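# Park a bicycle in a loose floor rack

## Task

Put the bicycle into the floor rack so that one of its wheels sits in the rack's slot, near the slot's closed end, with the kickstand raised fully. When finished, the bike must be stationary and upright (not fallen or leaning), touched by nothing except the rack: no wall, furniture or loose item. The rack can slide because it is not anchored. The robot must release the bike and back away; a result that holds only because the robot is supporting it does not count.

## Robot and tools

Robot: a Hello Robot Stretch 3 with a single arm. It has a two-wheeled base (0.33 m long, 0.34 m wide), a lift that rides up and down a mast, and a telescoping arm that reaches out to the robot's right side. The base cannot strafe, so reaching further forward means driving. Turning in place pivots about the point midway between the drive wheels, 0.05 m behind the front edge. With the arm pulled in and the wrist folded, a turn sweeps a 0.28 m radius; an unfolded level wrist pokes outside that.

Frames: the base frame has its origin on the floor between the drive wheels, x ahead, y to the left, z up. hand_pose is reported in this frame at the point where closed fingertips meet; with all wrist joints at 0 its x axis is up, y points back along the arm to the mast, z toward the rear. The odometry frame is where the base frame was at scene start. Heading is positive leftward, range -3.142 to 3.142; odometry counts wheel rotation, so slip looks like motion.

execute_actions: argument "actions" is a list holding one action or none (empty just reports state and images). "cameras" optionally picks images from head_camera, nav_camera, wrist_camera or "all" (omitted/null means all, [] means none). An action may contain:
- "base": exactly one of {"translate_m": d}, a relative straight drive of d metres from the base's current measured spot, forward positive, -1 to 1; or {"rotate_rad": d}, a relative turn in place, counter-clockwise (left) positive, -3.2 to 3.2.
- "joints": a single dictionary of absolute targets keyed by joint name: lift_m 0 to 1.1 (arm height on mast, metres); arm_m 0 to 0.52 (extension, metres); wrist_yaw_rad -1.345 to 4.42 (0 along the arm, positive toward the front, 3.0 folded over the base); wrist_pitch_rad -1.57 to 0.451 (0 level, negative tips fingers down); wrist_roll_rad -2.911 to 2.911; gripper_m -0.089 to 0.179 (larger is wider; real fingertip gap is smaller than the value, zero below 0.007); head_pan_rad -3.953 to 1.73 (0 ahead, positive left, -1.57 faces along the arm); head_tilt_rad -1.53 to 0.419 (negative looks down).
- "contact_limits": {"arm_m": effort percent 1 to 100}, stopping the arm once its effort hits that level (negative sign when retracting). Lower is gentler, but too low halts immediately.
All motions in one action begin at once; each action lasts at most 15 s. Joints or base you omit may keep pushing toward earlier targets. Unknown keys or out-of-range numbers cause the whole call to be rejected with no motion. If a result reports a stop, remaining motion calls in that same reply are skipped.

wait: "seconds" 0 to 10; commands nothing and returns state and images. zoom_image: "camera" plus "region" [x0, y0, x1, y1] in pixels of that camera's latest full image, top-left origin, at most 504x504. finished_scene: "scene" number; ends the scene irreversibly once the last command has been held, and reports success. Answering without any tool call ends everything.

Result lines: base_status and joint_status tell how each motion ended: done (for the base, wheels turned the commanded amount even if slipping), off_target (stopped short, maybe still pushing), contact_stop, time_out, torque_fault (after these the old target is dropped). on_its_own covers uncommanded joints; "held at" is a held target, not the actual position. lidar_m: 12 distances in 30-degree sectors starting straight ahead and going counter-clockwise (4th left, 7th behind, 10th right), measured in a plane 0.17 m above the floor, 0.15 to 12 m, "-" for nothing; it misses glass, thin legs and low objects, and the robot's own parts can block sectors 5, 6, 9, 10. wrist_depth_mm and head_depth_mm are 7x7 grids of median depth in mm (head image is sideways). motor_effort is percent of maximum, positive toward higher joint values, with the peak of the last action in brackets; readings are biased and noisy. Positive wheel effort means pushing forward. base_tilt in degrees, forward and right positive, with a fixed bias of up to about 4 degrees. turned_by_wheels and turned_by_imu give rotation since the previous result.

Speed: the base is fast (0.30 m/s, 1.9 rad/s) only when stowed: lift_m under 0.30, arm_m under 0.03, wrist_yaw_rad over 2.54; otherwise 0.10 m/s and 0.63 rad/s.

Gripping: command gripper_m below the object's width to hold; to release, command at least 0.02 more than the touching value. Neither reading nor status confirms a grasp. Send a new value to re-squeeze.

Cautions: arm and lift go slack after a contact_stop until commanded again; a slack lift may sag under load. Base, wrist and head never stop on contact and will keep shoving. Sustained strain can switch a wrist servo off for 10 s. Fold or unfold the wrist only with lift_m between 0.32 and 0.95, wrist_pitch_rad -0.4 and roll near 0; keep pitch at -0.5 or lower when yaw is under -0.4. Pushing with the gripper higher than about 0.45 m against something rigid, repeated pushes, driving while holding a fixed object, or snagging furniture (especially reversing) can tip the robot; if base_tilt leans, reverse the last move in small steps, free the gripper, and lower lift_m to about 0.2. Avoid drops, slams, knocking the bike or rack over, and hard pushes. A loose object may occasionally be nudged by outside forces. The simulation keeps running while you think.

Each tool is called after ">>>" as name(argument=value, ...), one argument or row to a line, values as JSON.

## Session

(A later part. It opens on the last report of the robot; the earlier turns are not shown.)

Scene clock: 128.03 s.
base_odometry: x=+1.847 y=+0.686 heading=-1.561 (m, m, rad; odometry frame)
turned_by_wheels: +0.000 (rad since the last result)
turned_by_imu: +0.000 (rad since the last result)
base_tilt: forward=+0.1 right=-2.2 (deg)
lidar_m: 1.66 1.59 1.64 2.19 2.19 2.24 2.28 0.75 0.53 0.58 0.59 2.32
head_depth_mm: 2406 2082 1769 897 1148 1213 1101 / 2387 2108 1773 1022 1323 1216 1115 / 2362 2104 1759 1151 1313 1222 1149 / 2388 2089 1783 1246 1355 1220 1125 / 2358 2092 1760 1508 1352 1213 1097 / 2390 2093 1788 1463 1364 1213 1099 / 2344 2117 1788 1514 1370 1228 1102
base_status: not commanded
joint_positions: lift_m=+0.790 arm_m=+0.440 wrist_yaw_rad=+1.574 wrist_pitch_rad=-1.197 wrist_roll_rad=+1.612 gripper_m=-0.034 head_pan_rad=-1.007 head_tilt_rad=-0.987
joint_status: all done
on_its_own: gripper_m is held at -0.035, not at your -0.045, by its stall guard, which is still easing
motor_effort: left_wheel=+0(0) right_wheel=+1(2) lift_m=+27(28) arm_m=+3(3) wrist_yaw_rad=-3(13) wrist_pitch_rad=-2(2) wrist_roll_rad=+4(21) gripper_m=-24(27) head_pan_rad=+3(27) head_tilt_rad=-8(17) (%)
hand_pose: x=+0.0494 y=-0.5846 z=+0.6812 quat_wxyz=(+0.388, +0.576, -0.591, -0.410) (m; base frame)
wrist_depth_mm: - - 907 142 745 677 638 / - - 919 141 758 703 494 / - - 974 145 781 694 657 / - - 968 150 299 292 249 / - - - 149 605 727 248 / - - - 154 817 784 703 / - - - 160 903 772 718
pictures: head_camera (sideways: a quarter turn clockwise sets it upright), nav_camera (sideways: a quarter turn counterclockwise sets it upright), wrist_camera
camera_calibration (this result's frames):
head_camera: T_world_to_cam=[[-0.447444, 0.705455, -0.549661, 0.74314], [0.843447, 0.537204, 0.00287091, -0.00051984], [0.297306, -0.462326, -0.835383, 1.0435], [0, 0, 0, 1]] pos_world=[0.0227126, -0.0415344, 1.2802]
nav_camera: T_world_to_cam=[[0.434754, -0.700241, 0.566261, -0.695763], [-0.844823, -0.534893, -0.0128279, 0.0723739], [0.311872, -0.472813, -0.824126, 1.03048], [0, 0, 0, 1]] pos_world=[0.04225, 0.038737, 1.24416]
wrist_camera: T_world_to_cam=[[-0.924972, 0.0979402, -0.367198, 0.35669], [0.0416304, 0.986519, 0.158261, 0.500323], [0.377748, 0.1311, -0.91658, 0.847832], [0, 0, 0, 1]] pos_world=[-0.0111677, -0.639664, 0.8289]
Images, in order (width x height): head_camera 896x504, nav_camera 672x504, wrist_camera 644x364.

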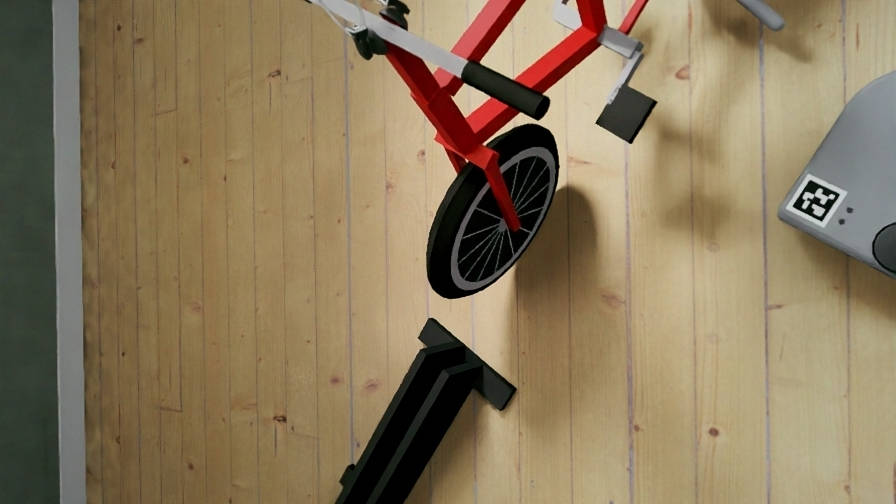

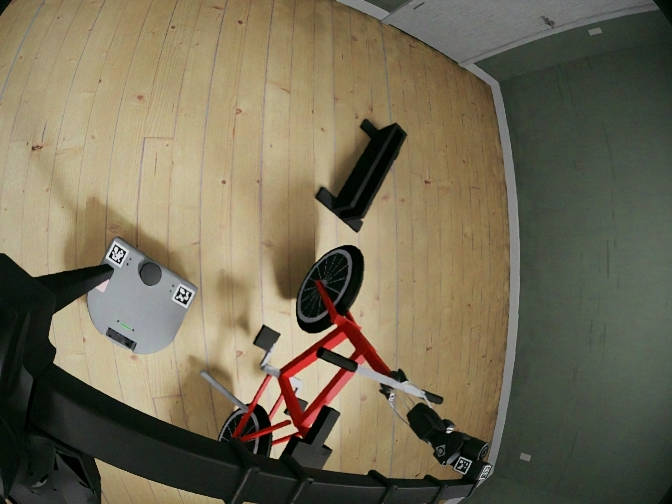

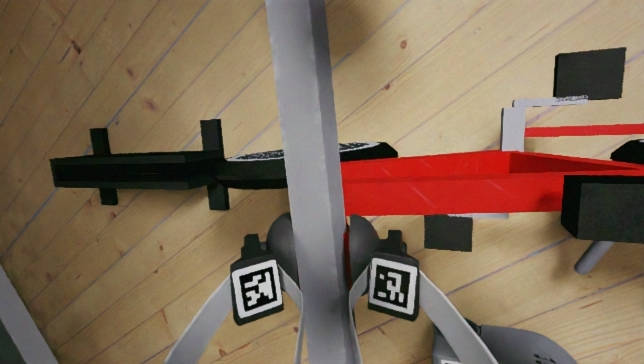

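>>> execute_actions(
  actions=[
    {"base": {"translate_m": 0.10}, "joints": {"gripper_m": -0.05}},
  ],
  cameras=["head_camera", "wrist_camera"],
)

Scene clock: 130.30 s.
base_odometry: x=+1.848 y=+0.586 heading=-1.561 (m, m, rad; odometry frame)
turned_by_wheels: +0.000 (rad since the last result)
turned_by_imu: +0.000 (rad since the last result)
base_tilt: forward=+0.1 right=-2.3 (deg)
lidar_m: 1.58 1.51 1.55 2.08 2.25 2.30 2.36 0.75 0.53 0.58 0.58 2.19
head_depth_mm: 2353 2075 1795 1173 1125 1218 1097 / 2343 2090 1760 984 1313 1213 1117 / 2361 2109 1761 1145 1317 1213 1147 / 2324 2101 1777 1245 1358 1214 1115 / 2343 2109 1793 1461 1367 1214 1106 / 2321 2098 1780 1451 1368 1217 1111 / 2356 2112 1804 1526 1365 1223 1106
base_status: done
joint_positions: lift_m=+0.790 arm_m=+0.440 wrist_yaw_rad=+1.574 wrist_pitch_rad=-1.191 wrist_roll_rad=+1.612 gripper_m=-0.042 head_pan_rad=-1.007 head_tilt_rad=-0.987
joint_status: gripper_m off_target (ended at -0.042, target -0.050)
on_its_own: gripper_m is held at -0.043, not at your -0.050, by its stall guard, which is still easing
motor_effort: left_wheel=+1(6) right_wheel=-1(15) lift_m=+27(28) arm_m=+3(3) wrist_yaw_rad=-4(4) wrist_pitch_rad=-5(5) wrist_roll_rad=+4(4) gripper_m=-27(87) head_pan_rad=+3(3) head_tilt_rad=-8(8) (%)
hand_pose: x=+0.0511 y=-0.5846 z=+0.6817 quat_wxyz=(+0.386, +0.578, -0.593, -0.408) (m; base frame)
wrist_depth_mm: - - 901 141 770 678 636 / - - 932 141 764 700 498 / - - 963 145 781 692 653 / - - 937 149 299 293 252 / - - - 150 609 736 579 / - - - 153 807 779 693 / - - - 159 879 764 725
pictures: head_camera (sideways: a quarter turn clockwise sets it upright), wrist_camera
camera_calibration (this result's frames):
head_camera: T_world_to_cam=[[-0.447665, 0.705418, -0.549529, 0.742969], [0.843314, 0.537413, 0.00287147, -0.000519759], [0.297349, -0.46214, -0.83547, 1.04362], [0, 0, 0, 1]] pos_world=[0.0227211, -0.0415273, 1.28019]
wrist_camera: T_world_to_cam=[[-0.922422, 0.0979346, -0.373558, 0.362661], [0.040525, 0.986517, 0.158564, 0.50001], [0.38405, 0.131125, -0.913954, 0.845577], [0, 0, 0, 1]] pos_world=[-0.0104798, -0.639661, 0.82901]
Images, in order (width x height): head_camera 896x504, wrist_camera 644x364.

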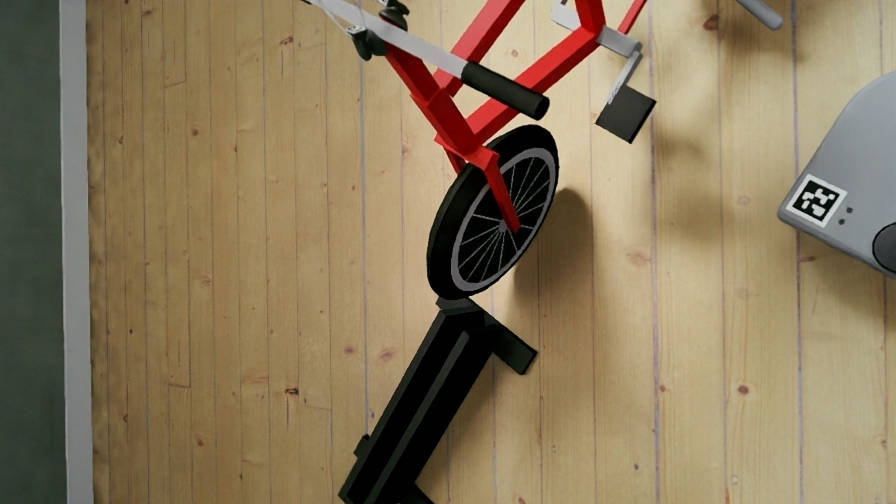

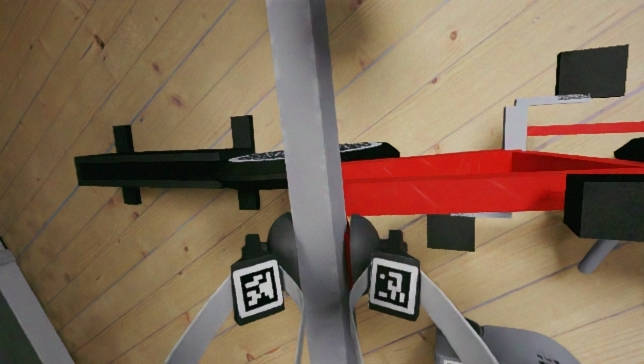

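>>> zoom_image(
  camera="head_camera",
  region=[380, 230, 580, 400],
)

>>> zoom_image(
  camera="wrist_camera",
  region=[60, 90, 320, 230],
)

Region (380, 230, 580, 400) of head_camera's 896x504 image, scaled by 2.520, with more detail than that image has; it fills the top 428 rows of this view, and the rest is white.

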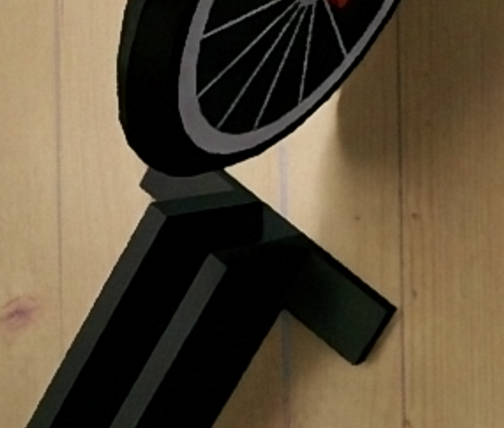

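Region (60, 90, 320, 230) of wrist_camera's 644x364 image, scaled by 1.938; it fills the top 271 rows of this view, and the rest is white.

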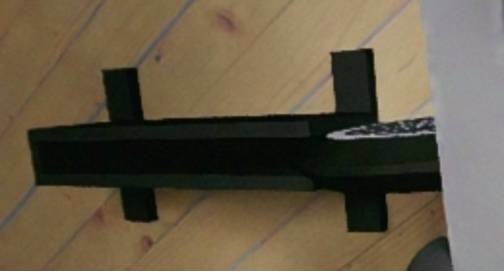

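>>> zoom_image(
  camera="head_camera",
  region=[410, 110, 580, 320],
)

>>> zoom_image(
  camera="wrist_camera",
  region=[190, 120, 300, 215],
)

Region (410, 110, 580, 320) of head_camera's 896x504 image, scaled by 2.400, with more detail than that image has; it fills the left 408 columns of this view, and the rest is white.

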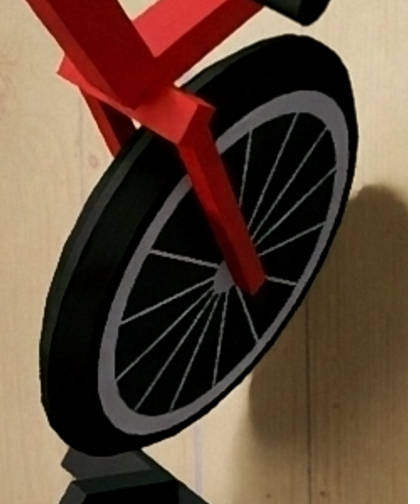

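Region (190, 120, 300, 215) of wrist_camera's 644x364 image, scaled by 4.582; it fills the top 435 rows of this view, and the rest is white.

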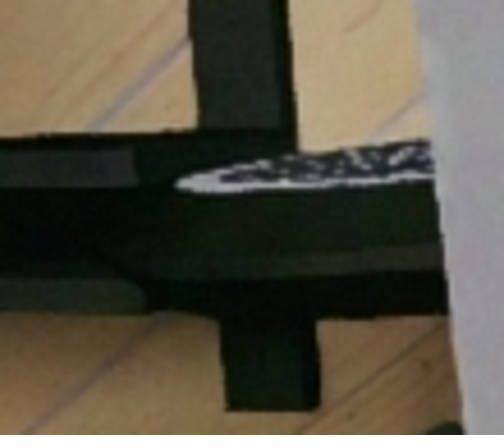

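>>> execute_actions(
  actions=[
    {"joints": {"wrist_roll_rad": 1.55, "arm_m": 0.437}},
  ],
  cameras=["head_camera", "wrist_camera"],
)

Scene clock: 132.67 s.
base_odometry: x=+1.848 y=+0.586 heading=-1.561 (m, m, rad; odometry frame)
turned_by_wheels: +0.000 (rad since the last result)
turned_by_imu: +0.000 (rad since the last result)
base_tilt: forward=+0.1 right=-2.3 (deg)
lidar_m: 1.58 1.51 1.55 2.08 2.24 2.30 2.36 0.76 0.53 0.58 0.59 2.19
head_depth_mm: 2354 2099 1764 889 1134 1219 1102 / 2367 2071 1763 1025 1322 1211 1116 / 2351 2081 1782 1527 1307 1219 1149 / 2361 2101 1777 1288 1357 1221 1122 / 2367 2113 1778 1452 1360 1214 1097 / 2337 2090 1776 1464 1360 1218 1101 / 2325 2088 1781 1526 1367 1220 1104
base_status: not commanded
joint_positions: lift_m=+0.790 arm_m=+0.437 wrist_yaw_rad=+1.573 wrist_pitch_rad=-1.191 wrist_roll_rad=+1.551 gripper_m=-0.030 head_pan_rad=-1.007 head_tilt_rad=-0.987
joint_status: all done
on_its_own: gripper_m is held at -0.031, not at your -0.050, by its stall guard, which is still easing
motor_effort: left_wheel=+1(1) right_wheel=+0(1) lift_m=+27(27) arm_m=-1(3) wrist_yaw_rad=-3(4) wrist_pitch_rad=-5(5) wrist_roll_rad=-1(5) gripper_m=-23(24) head_pan_rad=+3(2) head_tilt_rad=-8(8) (%)
hand_pose: x=+0.0511 y=-0.5821 z=+0.6817 quat_wxyz=(+0.403, +0.590, -0.581, -0.390) (m; base frame)
wrist_depth_mm: - - 951 138 767 703 643 / - - 934 141 769 703 494 / - - 925 149 789 700 651 / - - 960 148 324 481 361 / - - - 150 598 720 230 / - - - 153 814 759 696 / - - - 160 881 770 701
pictures: head_camera (sideways: a quarter turn clockwise sets it upright), wrist_camera
camera_calibration (this result's frames):
head_camera: T_world_to_cam=[[-0.447665, 0.705418, -0.549529, 0.742969], [0.843315, 0.537413, 0.00287147, -0.00051976], [0.297349, -0.46214, -0.83547, 1.04362], [0, 0, 0, 1]] pos_world=[0.0227211, -0.0415273, 1.28019]
wrist_camera: T_world_to_cam=[[-0.926211, 0.0380095, -0.375084, 0.328767], [-0.0145262, 0.990568, 0.13625, 0.517947], [0.376725, 0.131645, -0.916923, 0.847954], [0, 0, 0, 1]] pos_world=[-0.00741362, -0.637187, 0.830253]
Images, in order (width x height): head_camera 896x504, wrist_camera 644x364.

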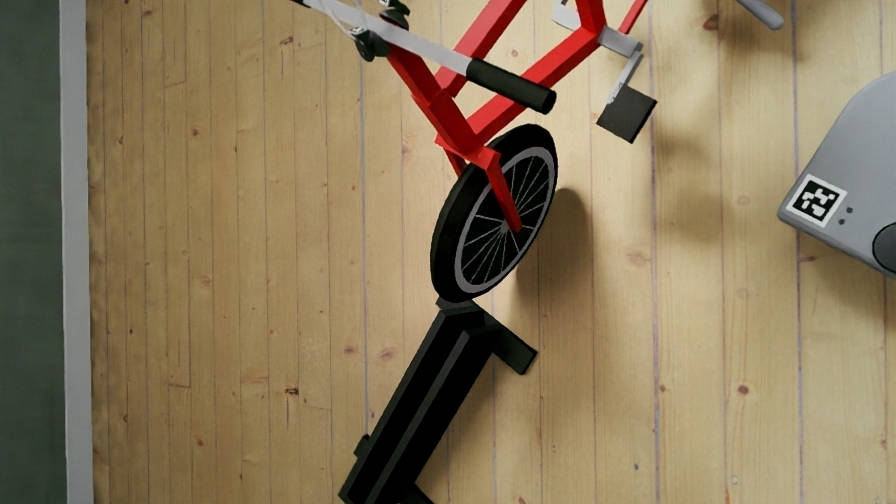

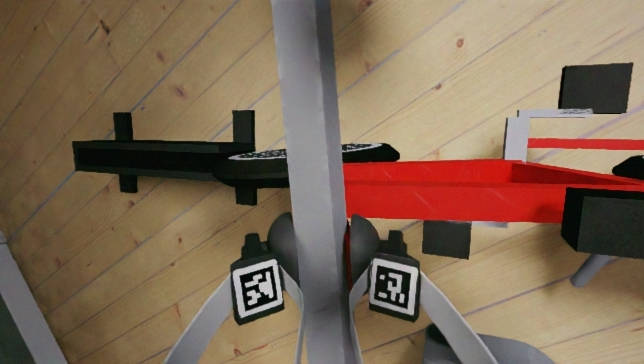

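>>> zoom_image(
  camera="wrist_camera",
  region=[190, 110, 300, 205],
)

Region (190, 110, 300, 205) of wrist_camera's 644x364 image, scaled by 4.582; it fills the top 435 rows of this view, and the rest is white.

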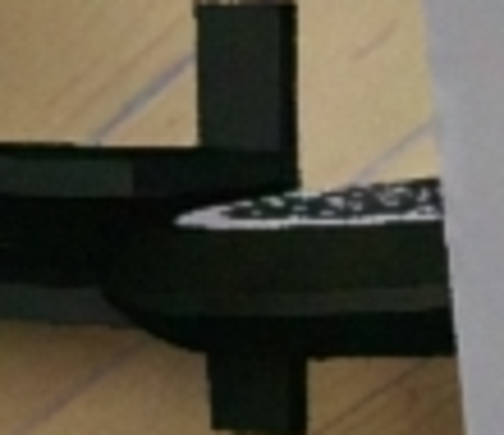

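>>> execute_actions(
  actions=[
    {"base": {"translate_m": 0.08}, "joints": {"wrist_roll_rad": 1.575, "arm_m": 0.435, "gripper_m": -0.045}},
  ],
  cameras=["head_camera", "wrist_camera"],
)

Scene clock: 137.17 s.
base_odometry: x=+1.849 y=+0.506 heading=-1.561 (m, m, rad; odometry frame)
turned_by_wheels: +0.000 (rad since the last result)
turned_by_imu: +0.000 (rad since the last result)
base_tilt: forward=+0.1 right=-2.3 (deg)
lidar_m: 1.51 1.44 1.48 1.98 2.28 2.35 2.43 0.76 0.53 0.58 0.58 2.09
head_depth_mm: 2328 2083 1770 891 1132 1222 1101 / 2319 2082 1788 1021 1318 1215 1117 / 2320 2080 1766 1538 1312 1217 1144 / 2342 2081 1786 1280 1360 1217 1120 / 2344 2095 1797 1448 1360 1217 1100 / 2351 2126 1781 1463 1361 1221 1103 / 2337 2129 1780 1518 1367 1226 1107
base_status: done
joint_positions: lift_m=+0.790 arm_m=+0.435 wrist_yaw_rad=+1.573 wrist_pitch_rad=-1.190 wrist_roll_rad=+1.567 gripper_m=-0.037 head_pan_rad=-1.007 head_tilt_rad=-0.988
joint_status: gripper_m off_target (ended at -0.037, target -0.045); the others done
on_its_own: gripper_m is held at -0.039, not at your -0.045, by its stall guard, which is still easing
motor_effort: left_wheel=+0(6) right_wheel=+0(16) lift_m=+27(27) arm_m=-2(1) wrist_yaw_rad=-3(3) wrist_pitch_rad=-5(7) wrist_roll_rad=+4(5) gripper_m=-25(96) head_pan_rad=+2(4) head_tilt_rad=-8(8) (%)
hand_pose: x=+0.0512 y=-0.5801 z=+0.6818 quat_wxyz=(+0.399, +0.587, -0.584, -0.395) (m; base frame)
wrist_depth_mm: - - 920 139 750 696 637 / - - 919 141 748 708 493 / - - 951 149 787 697 640 / - - 959 149 309 299 291 / - - - 150 607 737 234 / - - - 154 804 764 690 / - - - 160 900 774 719
pictures: head_camera (sideways: a quarter turn clockwise sets it upright), wrist_camera
camera_calibration (this result's frames):
head_camera: T_world_to_cam=[[-0.44771, 0.705438, -0.549466, 0.742887], [0.843297, 0.53744, 0.00287174, -0.000520001], [0.297331, -0.462077, -0.835511, 1.04367], [0, 0, 0, 1]] pos_world=[0.0227216, -0.0415254, 1.28019]
wrist_camera: T_world_to_cam=[[-0.925432, 0.0536483, -0.375096, 0.337815], [-0.000169374, 0.989867, 0.141994, 0.510923], [0.378913, 0.131469, -0.916046, 0.846887], [0, 0, 0, 1]] pos_world=[-0.00818554, -0.635209, 0.829952]
Images, in order (width x height): head_camera 896x504, wrist_camera 644x364.

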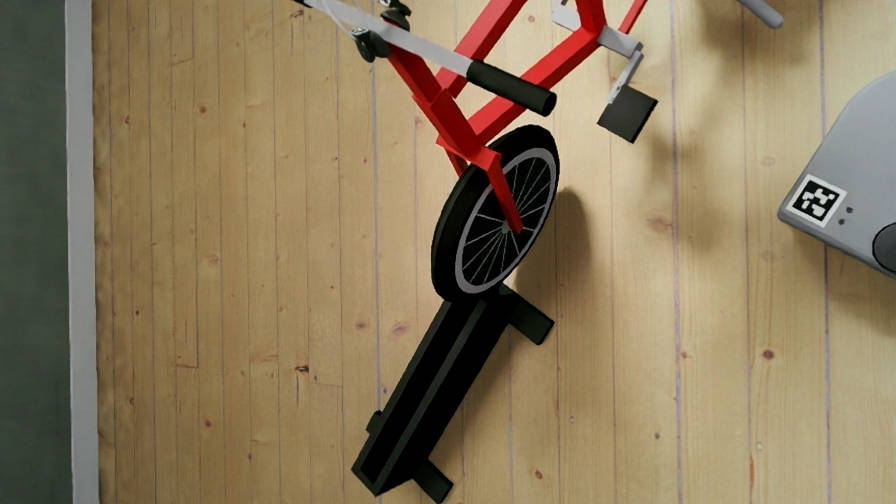

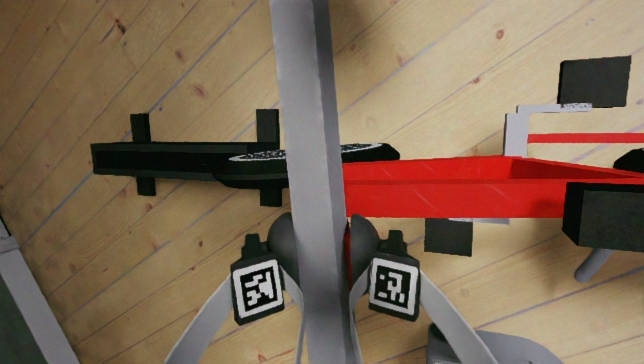

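>>> zoom_image(
  camera="head_camera",
  region=[410, 230, 570, 370],
)

>>> zoom_image(
  camera="wrist_camera",
  region=[180, 110, 300, 210],
)

Region (410, 230, 570, 370) of head_camera's 896x504 image, scaled by 3.150, with more detail than that image has; it fills the top 441 rows of this view, and the rest is white.

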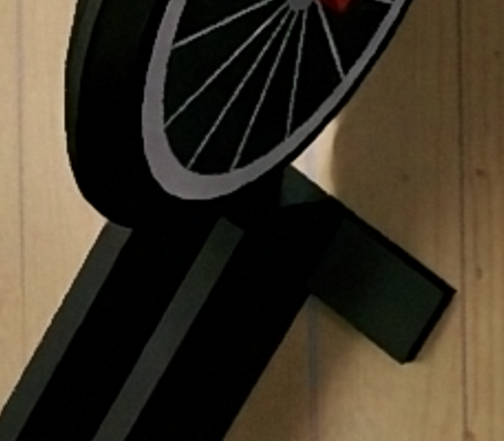

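Region (180, 110, 300, 210) of wrist_camera's 644x364 image, scaled by 4.200.

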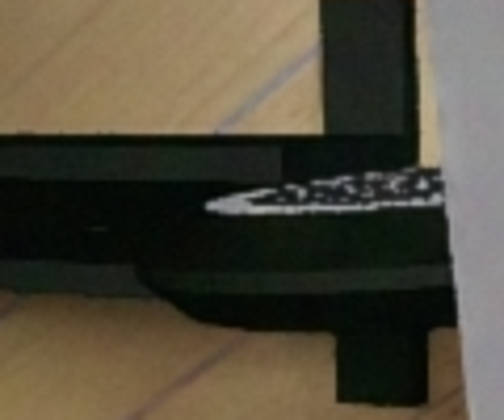

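>>> execute_actions(
  actions=[
    {"base": {"translate_m": 0.08}, "joints": {"wrist_roll_rad": 1.605, "arm_m": 0.434}},
  ],
  cameras=["head_camera", "wrist_camera"],
)

Scene clock: 139.50 s.
base_odometry: x=+1.849 y=+0.426 heading=-1.561 (m, m, rad; odometry frame)
turned_by_wheels: +0.000 (rad since the last result)
turned_by_imu: +0.000 (rad since the last result)
base_tilt: forward=+0.1 right=-2.3 (deg)
lidar_m: 1.44 1.37 1.41 1.89 2.33 2.38 2.50 0.76 0.54 0.57 0.58 1.99
head_depth_mm: 2313 2081 1763 882 1143 1216 1099 / 2306 2080 1784 1027 1158 1217 1111 / 2316 2080 1776 1534 1313 1220 1148 / 2301 2083 1798 1289 1354 1212 1114 / 2314 2120 1778 1425 1363 1222 1102 / 2303 2098 1771 1456 1362 1222 1111 / 2298 2107 1786 1520 1362 1219 1098
base_status: done
joint_positions: lift_m=+0.790 arm_m=+0.434 wrist_yaw_rad=+1.575 wrist_pitch_rad=-1.226 wrist_roll_rad=+1.597 gripper_m=-0.026 head_pan_rad=-1.007 head_tilt_rad=-0.988
joint_status: all done
on_its_own: gripper_m is held at -0.026, not at your -0.045, by its stall guard, which is still easing
motor_effort: left_wheel=-9(17) right_wheel=+16(27) lift_m=+21(27) arm_m=-2(2) wrist_yaw_rad=-5(5) wrist_pitch_rad=+12(14) wrist_roll_rad=+4(8) gripper_m=-3(25) head_pan_rad=+3(4) head_tilt_rad=-8(8) (%)
hand_pose: x=+0.0424 y=-0.5790 z=+0.6796 quat_wxyz=(+0.401, +0.574, -0.582, -0.413) (m; base frame)
wrist_depth_mm: - - 894 136 749 693 638 / - - 937 140 769 713 511 / - - 958 143 800 696 663 / - - 826 145 302 296 244 / - - - 148 607 757 244 / - - - 151 - 769 721 / - - - 531 865 794 715
pictures: head_camera (sideways: a quarter turn clockwise sets it upright), wrist_camera
camera_calibration (this result's frames):
head_camera: T_world_to_cam=[[-0.447728, 0.705436, -0.549453, 0.742871], [0.843287, 0.537456, 0.00287179, -0.000520008], [0.297333, -0.462061, -0.83552, 1.04368], [0, 0, 0, 1]] pos_world=[0.0227222, -0.0415248, 1.28019]
wrist_camera: T_world_to_cam=[[-0.936347, 0.081824, -0.341407, 0.322686], [0.0309651, 0.987919, 0.151846, 0.500994], [0.349707, 0.131609, -0.927569, 0.85723], [0, 0, 0, 1]] pos_world=[-0.0131466, -0.634164, 0.829234]
Images, in order (width x height): head_camera 896x504, wrist_camera 644x364.

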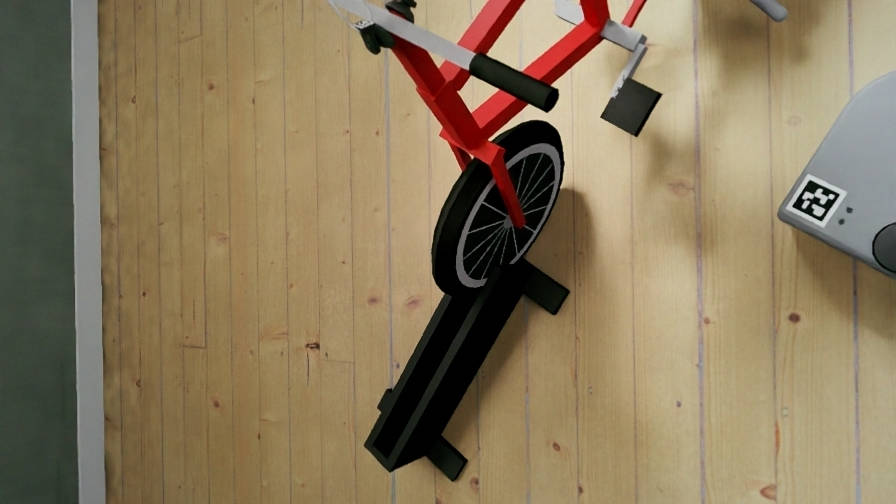

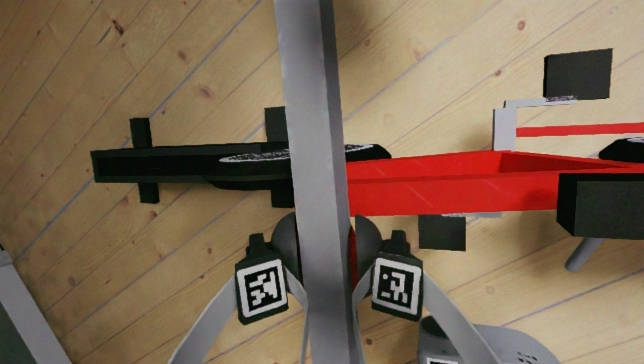

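>>> zoom_image(
  camera="head_camera",
  region=[430, 200, 590, 340],
)

Region (430, 200, 590, 340) of head_camera's 896x504 image, scaled by 3.150, with more detail than that image has; it fills the top 441 rows of this view, and the rest is white.

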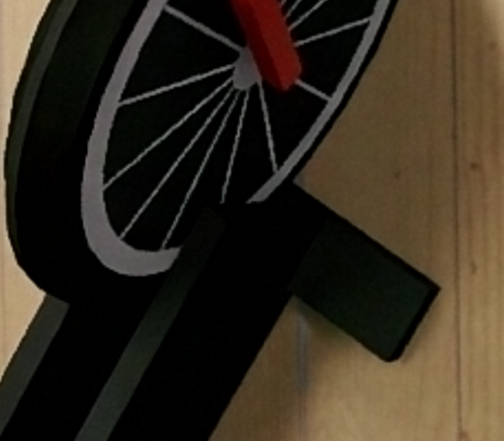

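>>> execute_actions(
  actions=[
    {"base": {"translate_m": 0.04}, "joints": {"lift_m": 0.802, "gripper_m": -0.05}},
  ],
  cameras=["head_camera", "wrist_camera"],
)

Scene clock: 141.60 s.
base_odometry: x=+1.850 y=+0.386 heading=-1.561 (m, m, rad; odometry frame)
turned_by_wheels: +0.000 (rad since the last result)
turned_by_imu: +0.000 (rad since the last result)
base_tilt: forward=+0.1 right=-2.3 (deg)
lidar_m: 1.40 1.33 1.38 1.84 2.35 2.41 2.54 0.76 0.54 0.57 0.58 1.94
head_depth_mm: 2293 2079 1766 880 1144 1220 1099 / 2322 2087 1773 1019 1301 1216 1112 / 2294 2103 1780 1545 1317 1221 1149 / 2275 2106 1774 1271 1329 1212 1116 / 2310 2101 1774 1441 1366 1215 1103 / 2267 2123 1783 1471 1351 1218 1105 / 2312 2122 1788 1508 1368 1223 1113
base_status: done
joint_positions: lift_m=+0.802 arm_m=+0.434 wrist_yaw_rad=+1.575 wrist_pitch_rad=-1.224 wrist_roll_rad=+1.597 gripper_m=-0.043 head_pan_rad=-1.007 head_tilt_rad=-0.988
joint_status: gripper_m off_target (ended at -0.043, target -0.050); the others done
on_its_own: gripper_m is held at -0.043, not at your -0.050, by its stall guard, which is still easing
motor_effort: left_wheel=+0(20) right_wheel=+2(32) lift_m=+34(35) arm_m=-1(1) wrist_yaw_rad=-5(5) wrist_pitch_rad=+11(42) wrist_roll_rad=+4(4) gripper_m=-17(100) head_pan_rad=+2(3) head_tilt_rad=-8(8) (%)
hand_pose: x=+0.0428 y=-0.5790 z=+0.6911 quat_wxyz=(+0.400, +0.574, -0.583, -0.413) (m; base frame)
wrist_depth_mm: - - 931 150 757 712 650 / - - 922 150 764 727 514 / - - 952 152 798 704 663 / - - 951 167 309 304 244 / - - - 157 812 752 607 / - - - 162 - 782 717 / - - - 169 916 772 728
pictures: head_camera (sideways: a quarter turn clockwise sets it upright), wrist_camera
camera_calibration (this result's frames):
head_camera: T_world_to_cam=[[-0.447747, 0.705453, -0.549417, 0.742824], [0.843283, 0.537463, 0.00287195, -0.000520181], [0.297317, -0.462028, -0.835543, 1.04371], [0, 0, 0, 1]] pos_world=[0.022722, -0.0415239, 1.28019]
wrist_camera: T_world_to_cam=[[-0.935783, 0.0818769, -0.342939, 0.328074], [0.0307639, 0.987914, 0.15192, 0.499181], [0.351233, 0.131614, -0.926992, 0.867333], [0, 0, 0, 1]] pos_world=[-0.0129859, -0.634162, 0.840685]
Images, in order (width x height): head_camera 896x504, wrist_camera 644x364.

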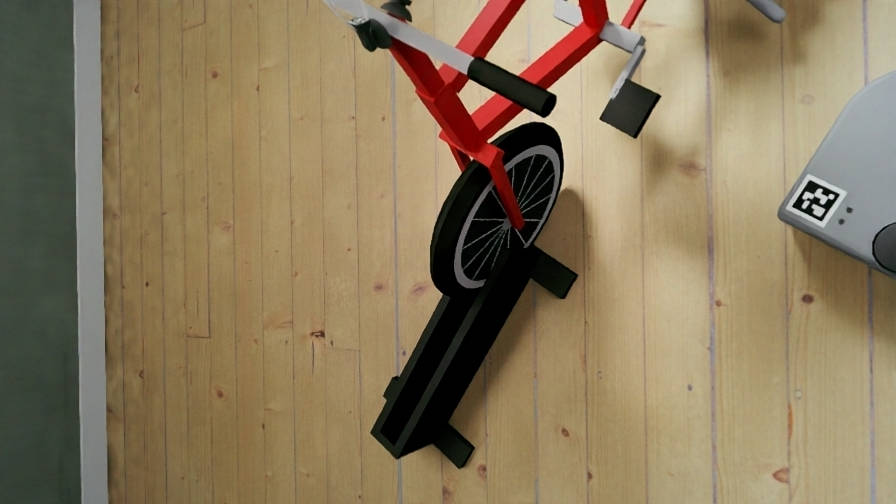

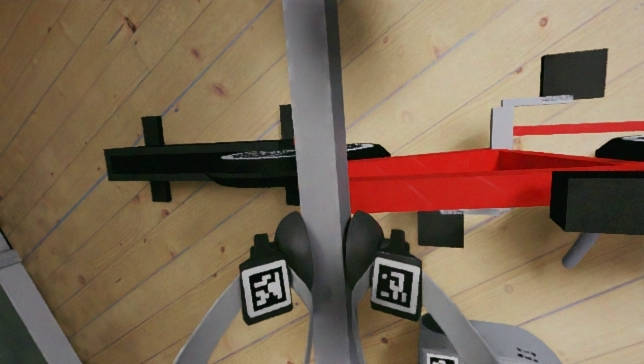

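>>> execute_actions(
  actions=[
    {"base": {"translate_m": 0.10}, "joints": {"lift_m": 0.798, "head_pan_rad": -0.85, "head_tilt_rad": -1.0}},
  ],
  cameras=["head_camera", "wrist_camera"],
)

Scene clock: 143.83 s.
base_odometry: x=+1.851 y=+0.286 heading=-1.561 (m, m, rad; odometry frame)
turned_by_wheels: +0.000 (rad since the last result)
turned_by_imu: +0.000 (rad since the last result)
base_tilt: forward=+0.1 right=-2.3 (deg)
lidar_m: 1.31 1.25 1.29 1.72 2.40 2.46 2.63 0.77 0.53 0.57 0.57 1.82
head_depth_mm: 2155 2087 1775 1449 1078 1197 1100 / 2197 2101 1765 1535 1251 1199 1110 / 2218 2100 1773 1211 1314 1219 1144 / 2245 2096 1773 1398 1362 1219 1112 / 2276 2099 1786 1471 1367 1221 1107 / 2327 2103 1786 1549 1355 1225 1108 / 2366 2111 1788 1555 1366 1224 1102
base_status: done
joint_positions: lift_m=+0.798 arm_m=+0.434 wrist_yaw_rad=+1.575 wrist_pitch_rad=-1.192 wrist_roll_rad=+1.599 gripper_m=-0.033 head_pan_rad=-0.857 head_tilt_rad=-0.988
joint_status: all done
on_its_own: gripper_m is held at -0.034, not at your -0.050, by its stall guard, which is still easing
motor_effort: left_wheel=+0(8) right_wheel=+1(25) lift_m=+25(28) arm_m=-1(2) wrist_yaw_rad=-4(5) wrist_pitch_rad=-4(14) wrist_roll_rad=+3(4) gripper_m=-22(28) head_pan_rad=+4(19) head_tilt_rad=-8(8) (%)
hand_pose: x=+0.0507 y=-0.5790 z=+0.6897 quat_wxyz=(+0.390, +0.580, -0.589, -0.404) (m; base frame)
wrist_depth_mm: - - 931 145 742 695 639 / - - 958 153 773 703 511 / - - 976 154 791 690 651 / - - 967 156 308 302 243 / - - - 156 811 733 595 / - - - 161 834 786 698 / - - - 170 905 - 726
pictures: head_camera (sideways: a quarter turn clockwise sets it upright), wrist_camera
camera_calibration (this result's frames):
head_camera: T_world_to_cam=[[-0.548078, 0.630706, -0.549382, 0.74339], [0.753577, 0.657353, 0.0028721, 0.0000268318], [0.36295, -0.412428, -0.835566, 1.04334], [0, 0, 0, 1]] pos_world=[0.0287353, -0.0385758, 1.28019]
wrist_camera: T_world_to_cam=[[-0.92424, 0.0840793, -0.372439, 0.355997], [0.0279001, 0.987717, 0.153744, 0.497896], [0.380791, 0.131705, -0.915233, 0.853657], [0, 0, 0, 1]] pos_world=[-0.00992954, -0.634143, 0.837334]
Images, in order (width x height): head_camera 896x504, wrist_camera 644x364.

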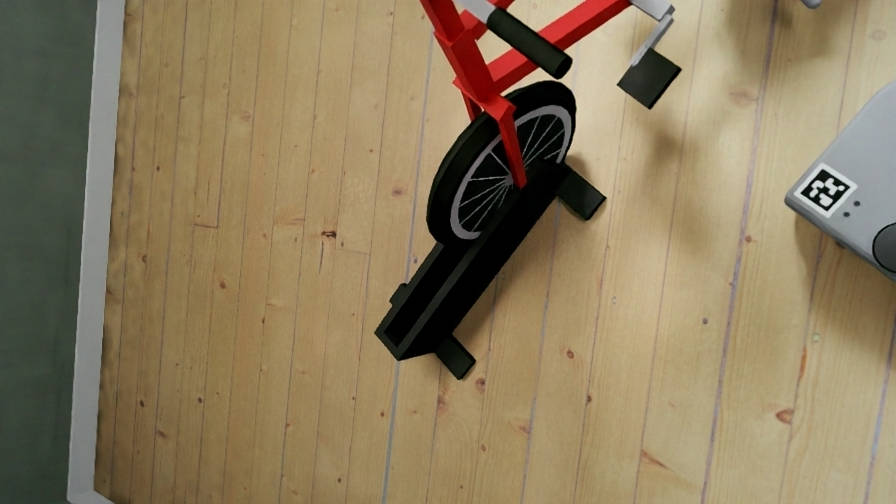

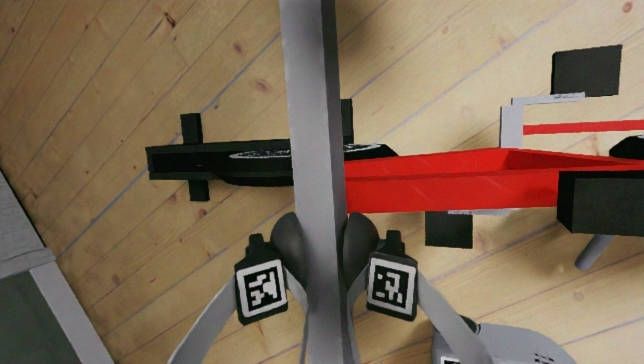

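>>> execute_actions(
  actions=[
    {"base": {"translate_m": 0.17}, "joints": {"gripper_m": -0.045, "head_pan_rad": -1.0}},
  ],
  cameras=["head_camera", "wrist_camera"],
)

Scene clock: 146.80 s.
base_odometry: x=+1.852 y=+0.116 heading=-1.561 (m, m, rad; odometry frame)
turned_by_wheels: +0.000 (rad since the last result)
turned_by_imu: +0.000 (rad since the last result)
base_tilt: forward=+0.1 right=-2.3 (deg)
lidar_m: 1.16 1.11 1.14 1.52 2.49 2.55 2.78 0.77 0.54 0.57 0.58 1.61
head_depth_mm: 2168 2107 1773 889 1314 1211 1095 / 2143 2100 1780 1011 1190 1210 1122 / 2148 2115 1785 1538 1297 1218 1145 / 2141 2091 1770 1257 1334 1222 1120 / 2152 2101 1781 1442 1364 1219 1098 / 2156 2101 1779 1539 1361 1223 1102 / 2144 2126 1797 1534 1368 1220 1106
base_status: done
joint_positions: lift_m=+0.798 arm_m=+0.434 wrist_yaw_rad=+1.575 wrist_pitch_rad=-1.194 wrist_roll_rad=+1.601 gripper_m=-0.034 head_pan_rad=-0.993 head_tilt_rad=-0.988
joint_status: gripper_m off_target (ended at -0.034, target -0.045); the others done
on_its_own: gripper_m is held at -0.033, not at your -0.045, by its stall guard, which is still easing
motor_effort: left_wheel=-1(4) right_wheel=+2(16) lift_m=+26(25) arm_m=-2(2) wrist_yaw_rad=-4(4) wrist_pitch_rad=-3(4) wrist_roll_rad=+2(3) gripper_m=-1(74) head_pan_rad=-3(16) head_tilt_rad=-8(7) (%)
hand_pose: x=+0.0503 y=-0.5790 z=+0.6896 quat_wxyz=(+0.390, +0.580, -0.590, -0.405) (m; base frame)
wrist_depth_mm: - - 943 145 765 701 633 / - - 957 153 775 716 500 / - - 957 152 781 697 663 / - - - 156 306 300 243 / - - - 156 831 758 606 / - - - 162 832 772 706 / - - - 170 904 - 708
pictures: head_camera (sideways: a quarter turn clockwise sets it upright), wrist_camera
camera_calibration (this result's frames):
head_camera: T_world_to_cam=[[-0.457507, 0.699194, -0.549378, 0.742832], [0.835743, 0.549113, 0.00287211, -0.00047441], [0.303678, -0.457825, -0.835569, 1.04371], [0, 0, 0, 1]] pos_world=[0.0232961, -0.0412884, 1.28019]
wrist_camera: T_world_to_cam=[[-0.924615, 0.0862945, -0.370999, 0.355926], [0.0302233, 0.987549, 0.154381, 0.497296], [0.379702, 0.13153, -0.915711, 0.853986], [0, 0, 0, 1]] pos_world=[-0.0101949, -0.634144, 0.837279]
Images, in order (width x height): head_camera 896x504, wrist_camera 644x364.

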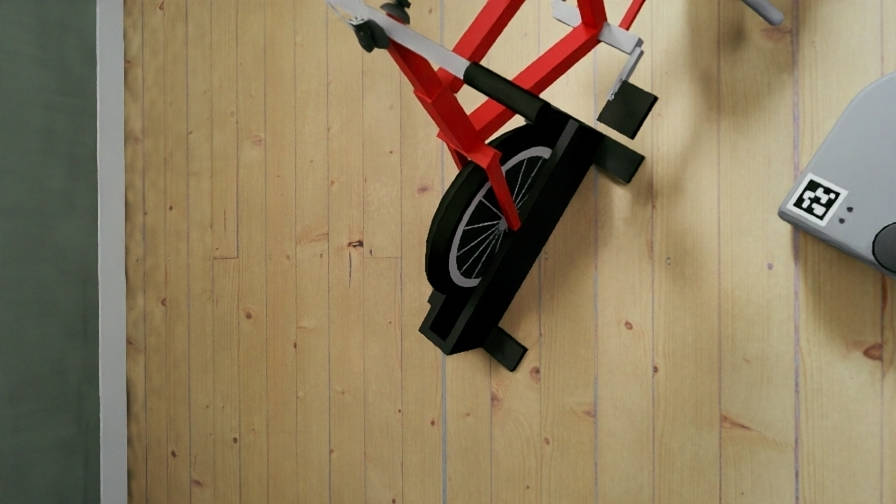

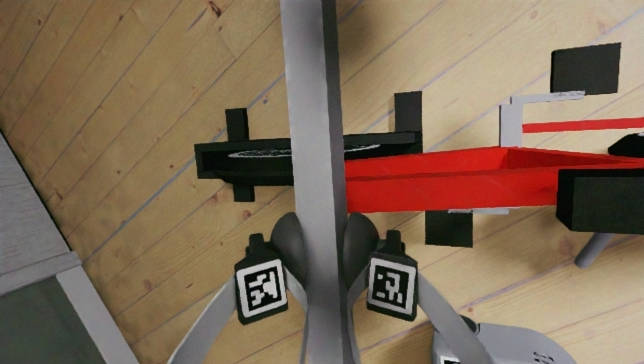

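>>> execute_actions(
  actions=[
    {"base": {"translate_m": 0.075}, "joints": {"gripper_m": -0.05}},
  ],
  cameras=["head_camera", "wrist_camera"],
)

Scene clock: 148.60 s.
base_odometry: x=+1.853 y=+0.041 heading=-1.561 (m, m, rad; odometry frame)
turned_by_wheels: +0.000 (rad since the last result)
turned_by_imu: +0.000 (rad since the last result)
base_tilt: forward=+0.1 right=-2.3 (deg)
lidar_m: 1.09 1.05 1.07 1.44 2.54 2.60 2.85 0.77 0.54 0.57 0.58 1.51
head_depth_mm: 2107 2085 1761 886 1319 1217 1100 / 2120 2087 1773 1021 1187 1220 1115 / 2117 2104 1767 1540 1301 1213 1146 / 2118 2086 1784 1255 1332 1217 1117 / 2100 2095 1786 1552 1361 1216 1103 / 2089 2102 1786 1558 1355 1215 1102 / 2137 2107 1801 1557 1357 1224 1103
base_status: done
joint_positions: lift_m=+0.798 arm_m=+0.434 wrist_yaw_rad=+1.574 wrist_pitch_rad=-1.195 wrist_roll_rad=+1.601 gripper_m=-0.043 head_pan_rad=-0.993 head_tilt_rad=-0.988
joint_status: gripper_m off_target (ended at -0.043, target -0.050)
on_its_own: gripper_m is held at -0.044, not at your -0.050, by its stall guard, which is still easing
motor_effort: left_wheel=-2(4) right_wheel=+4(19) lift_m=+25(25) arm_m=-1(2) wrist_yaw_rad=-4(4) wrist_pitch_rad=-3(6) wrist_roll_rad=+1(2) gripper_m=-7(91) head_pan_rad=-3(3) head_tilt_rad=-8(7) (%)
hand_pose: x=+0.0500 y=-0.5790 z=+0.6895 quat_wxyz=(+0.390, +0.579, -0.590, -0.406) (m; base frame)
wrist_depth_mm: - - 937 145 758 694 637 / - - 935 153 785 722 498 / - - 991 152 767 687 650 / - - 979 155 309 300 242 / - - - 156 798 743 691 / - - - 161 788 775 702 / - - - 170 892 - 731
pictures: head_camera (sideways: a quarter turn clockwise sets it upright), wrist_camera
camera_calibration (this result's frames):
head_camera: T_world_to_cam=[[-0.457503, 0.699196, -0.549378, 0.742832], [0.835746, 0.549108, 0.00287212, -0.000474429], [0.303676, -0.457826, -0.835569, 1.04371], [0, 0, 0, 1]] pos_world=[0.0232958, -0.0412885, 1.28019]
wrist_camera: T_world_to_cam=[[-0.925041, 0.0872582, -0.36971, 0.355274], [0.0313633, 0.987481, 0.15459, 0.4971], [0.378571, 0.131407, -0.916197, 0.854358], [0, 0, 0, 1]] pos_world=[-0.0103829, -0.634146, 0.837262]
Images, in order (width x height): head_camera 896x504, wrist_camera 644x364.

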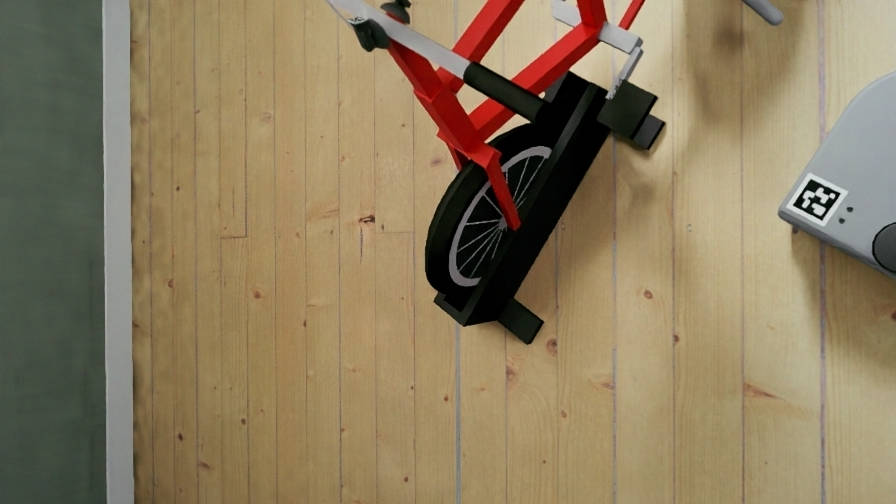

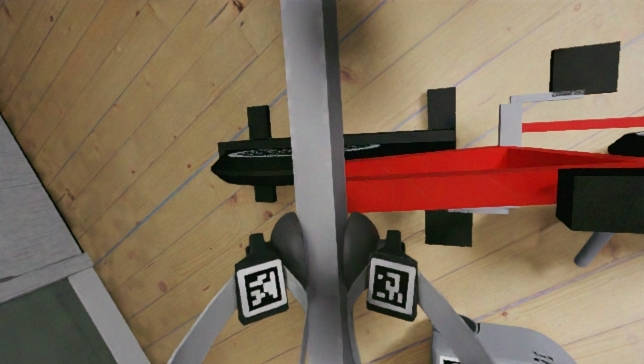

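>>> zoom_image(
  camera="head_camera",
  region=[410, 220, 570, 360],
)

Region (410, 220, 570, 360) of head_camera's 896x504 image, scaled by 3.150, with more detail than that image has; it fills the top 441 rows of this view, and the rest is white.

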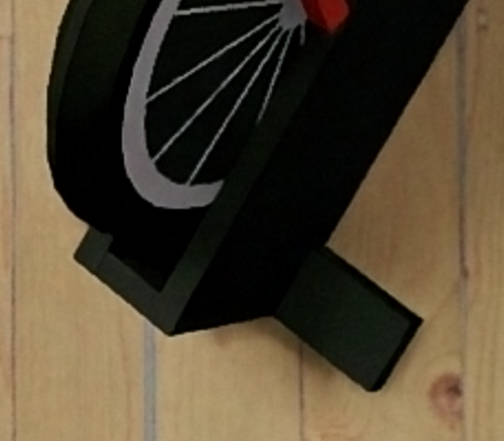

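>>> execute_actions(
  actions=[
    {"base": {"translate_m": 0.025}},
  ],
  cameras=["head_camera", "wrist_camera"],
)

Scene clock: 150.13 s.
base_odometry: x=+1.853 y=+0.016 heading=-1.561 (m, m, rad; odometry frame)
turned_by_wheels: +0.000 (rad since the last result)
turned_by_imu: +0.000 (rad since the last result)
base_tilt: forward=+0.1 right=-2.3 (deg)
lidar_m: 1.08 1.02 1.05 1.41 2.54 2.61 2.86 0.77 0.53 0.57 0.58 1.48
head_depth_mm: 2094 2066 1768 1174 1173 1215 1101 / 2114 2084 1779 1007 1172 1216 1118 / 2097 2101 1772 1539 1288 1216 1141 / 2113 2116 1778 1259 1339 1223 1126 / 2115 2107 1783 1544 1359 1216 1105 / 2094 2119 1783 1543 1376 1219 1104 / 2099 2089 1792 1536 1360 1219 1100
base_status: done
joint_positions: lift_m=+0.798 arm_m=+0.434 wrist_yaw_rad=+1.574 wrist_pitch_rad=-1.190 wrist_roll_rad=+1.602 gripper_m=-0.036 head_pan_rad=-0.993 head_tilt_rad=-0.988
joint_status: not commanded
on_its_own: gripper_m is held at -0.037, not at your -0.050, by its stall guard, which is still easing
motor_effort: left_wheel=+3(10) right_wheel=-4(19) lift_m=+25(25) arm_m=-2(1) wrist_yaw_rad=-3(4) wrist_pitch_rad=-5(6) wrist_roll_rad=+1(1) gripper_m=-24(26) head_pan_rad=-2(3) head_tilt_rad=-7(8) (%)
hand_pose: x=+0.0511 y=-0.5791 z=+0.6898 quat_wxyz=(+0.388, +0.580, -0.591, -0.405) (m; base frame)
wrist_depth_mm: - - 928 145 763 706 633 / - - 971 154 775 714 500 / - - 985 154 771 624 666 / - - - 156 305 298 241 / - - - 156 849 756 636 / - - - 161 821 775 705 / - - - 174 908 - 727
pictures: head_camera (sideways: a quarter turn clockwise sets it upright), wrist_camera
camera_calibration (this result's frames):
head_camera: T_world_to_cam=[[-0.457465, 0.699221, -0.549378, 0.742832], [0.835776, 0.549063, 0.00287212, -0.000474609], [0.303651, -0.457843, -0.835569, 1.04371], [0, 0, 0, 1]] pos_world=[0.0232936, -0.0412894, 1.28019]
wrist_camera: T_world_to_cam=[[-0.923193, 0.0879256, -0.374144, 0.359854], [0.0312723, 0.987437, 0.154889, 0.496801], [0.383062, 0.131292, -0.914345, 0.852654], [0, 0, 0, 1]] pos_world=[-0.00994037, -0.634147, 0.837308]
Images, in order (width x height): head_camera 896x504, wrist_camera 644x364.

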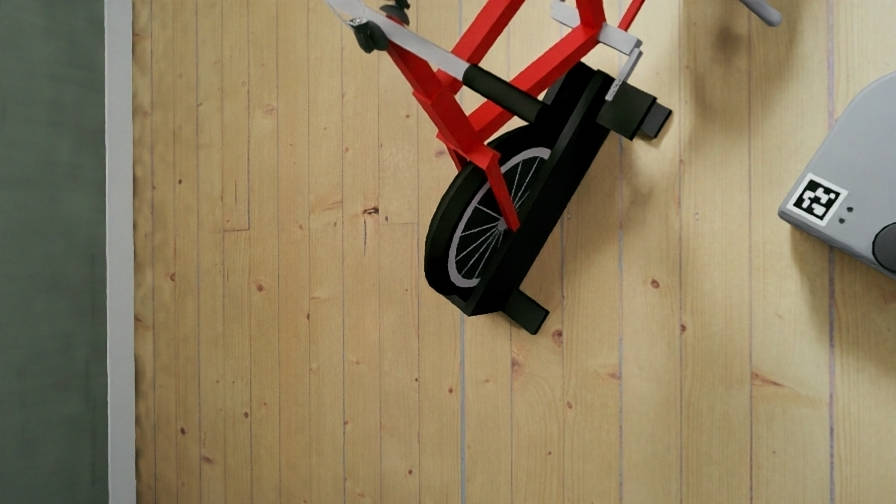

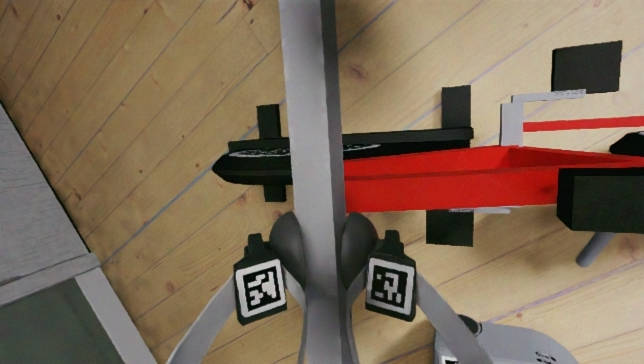

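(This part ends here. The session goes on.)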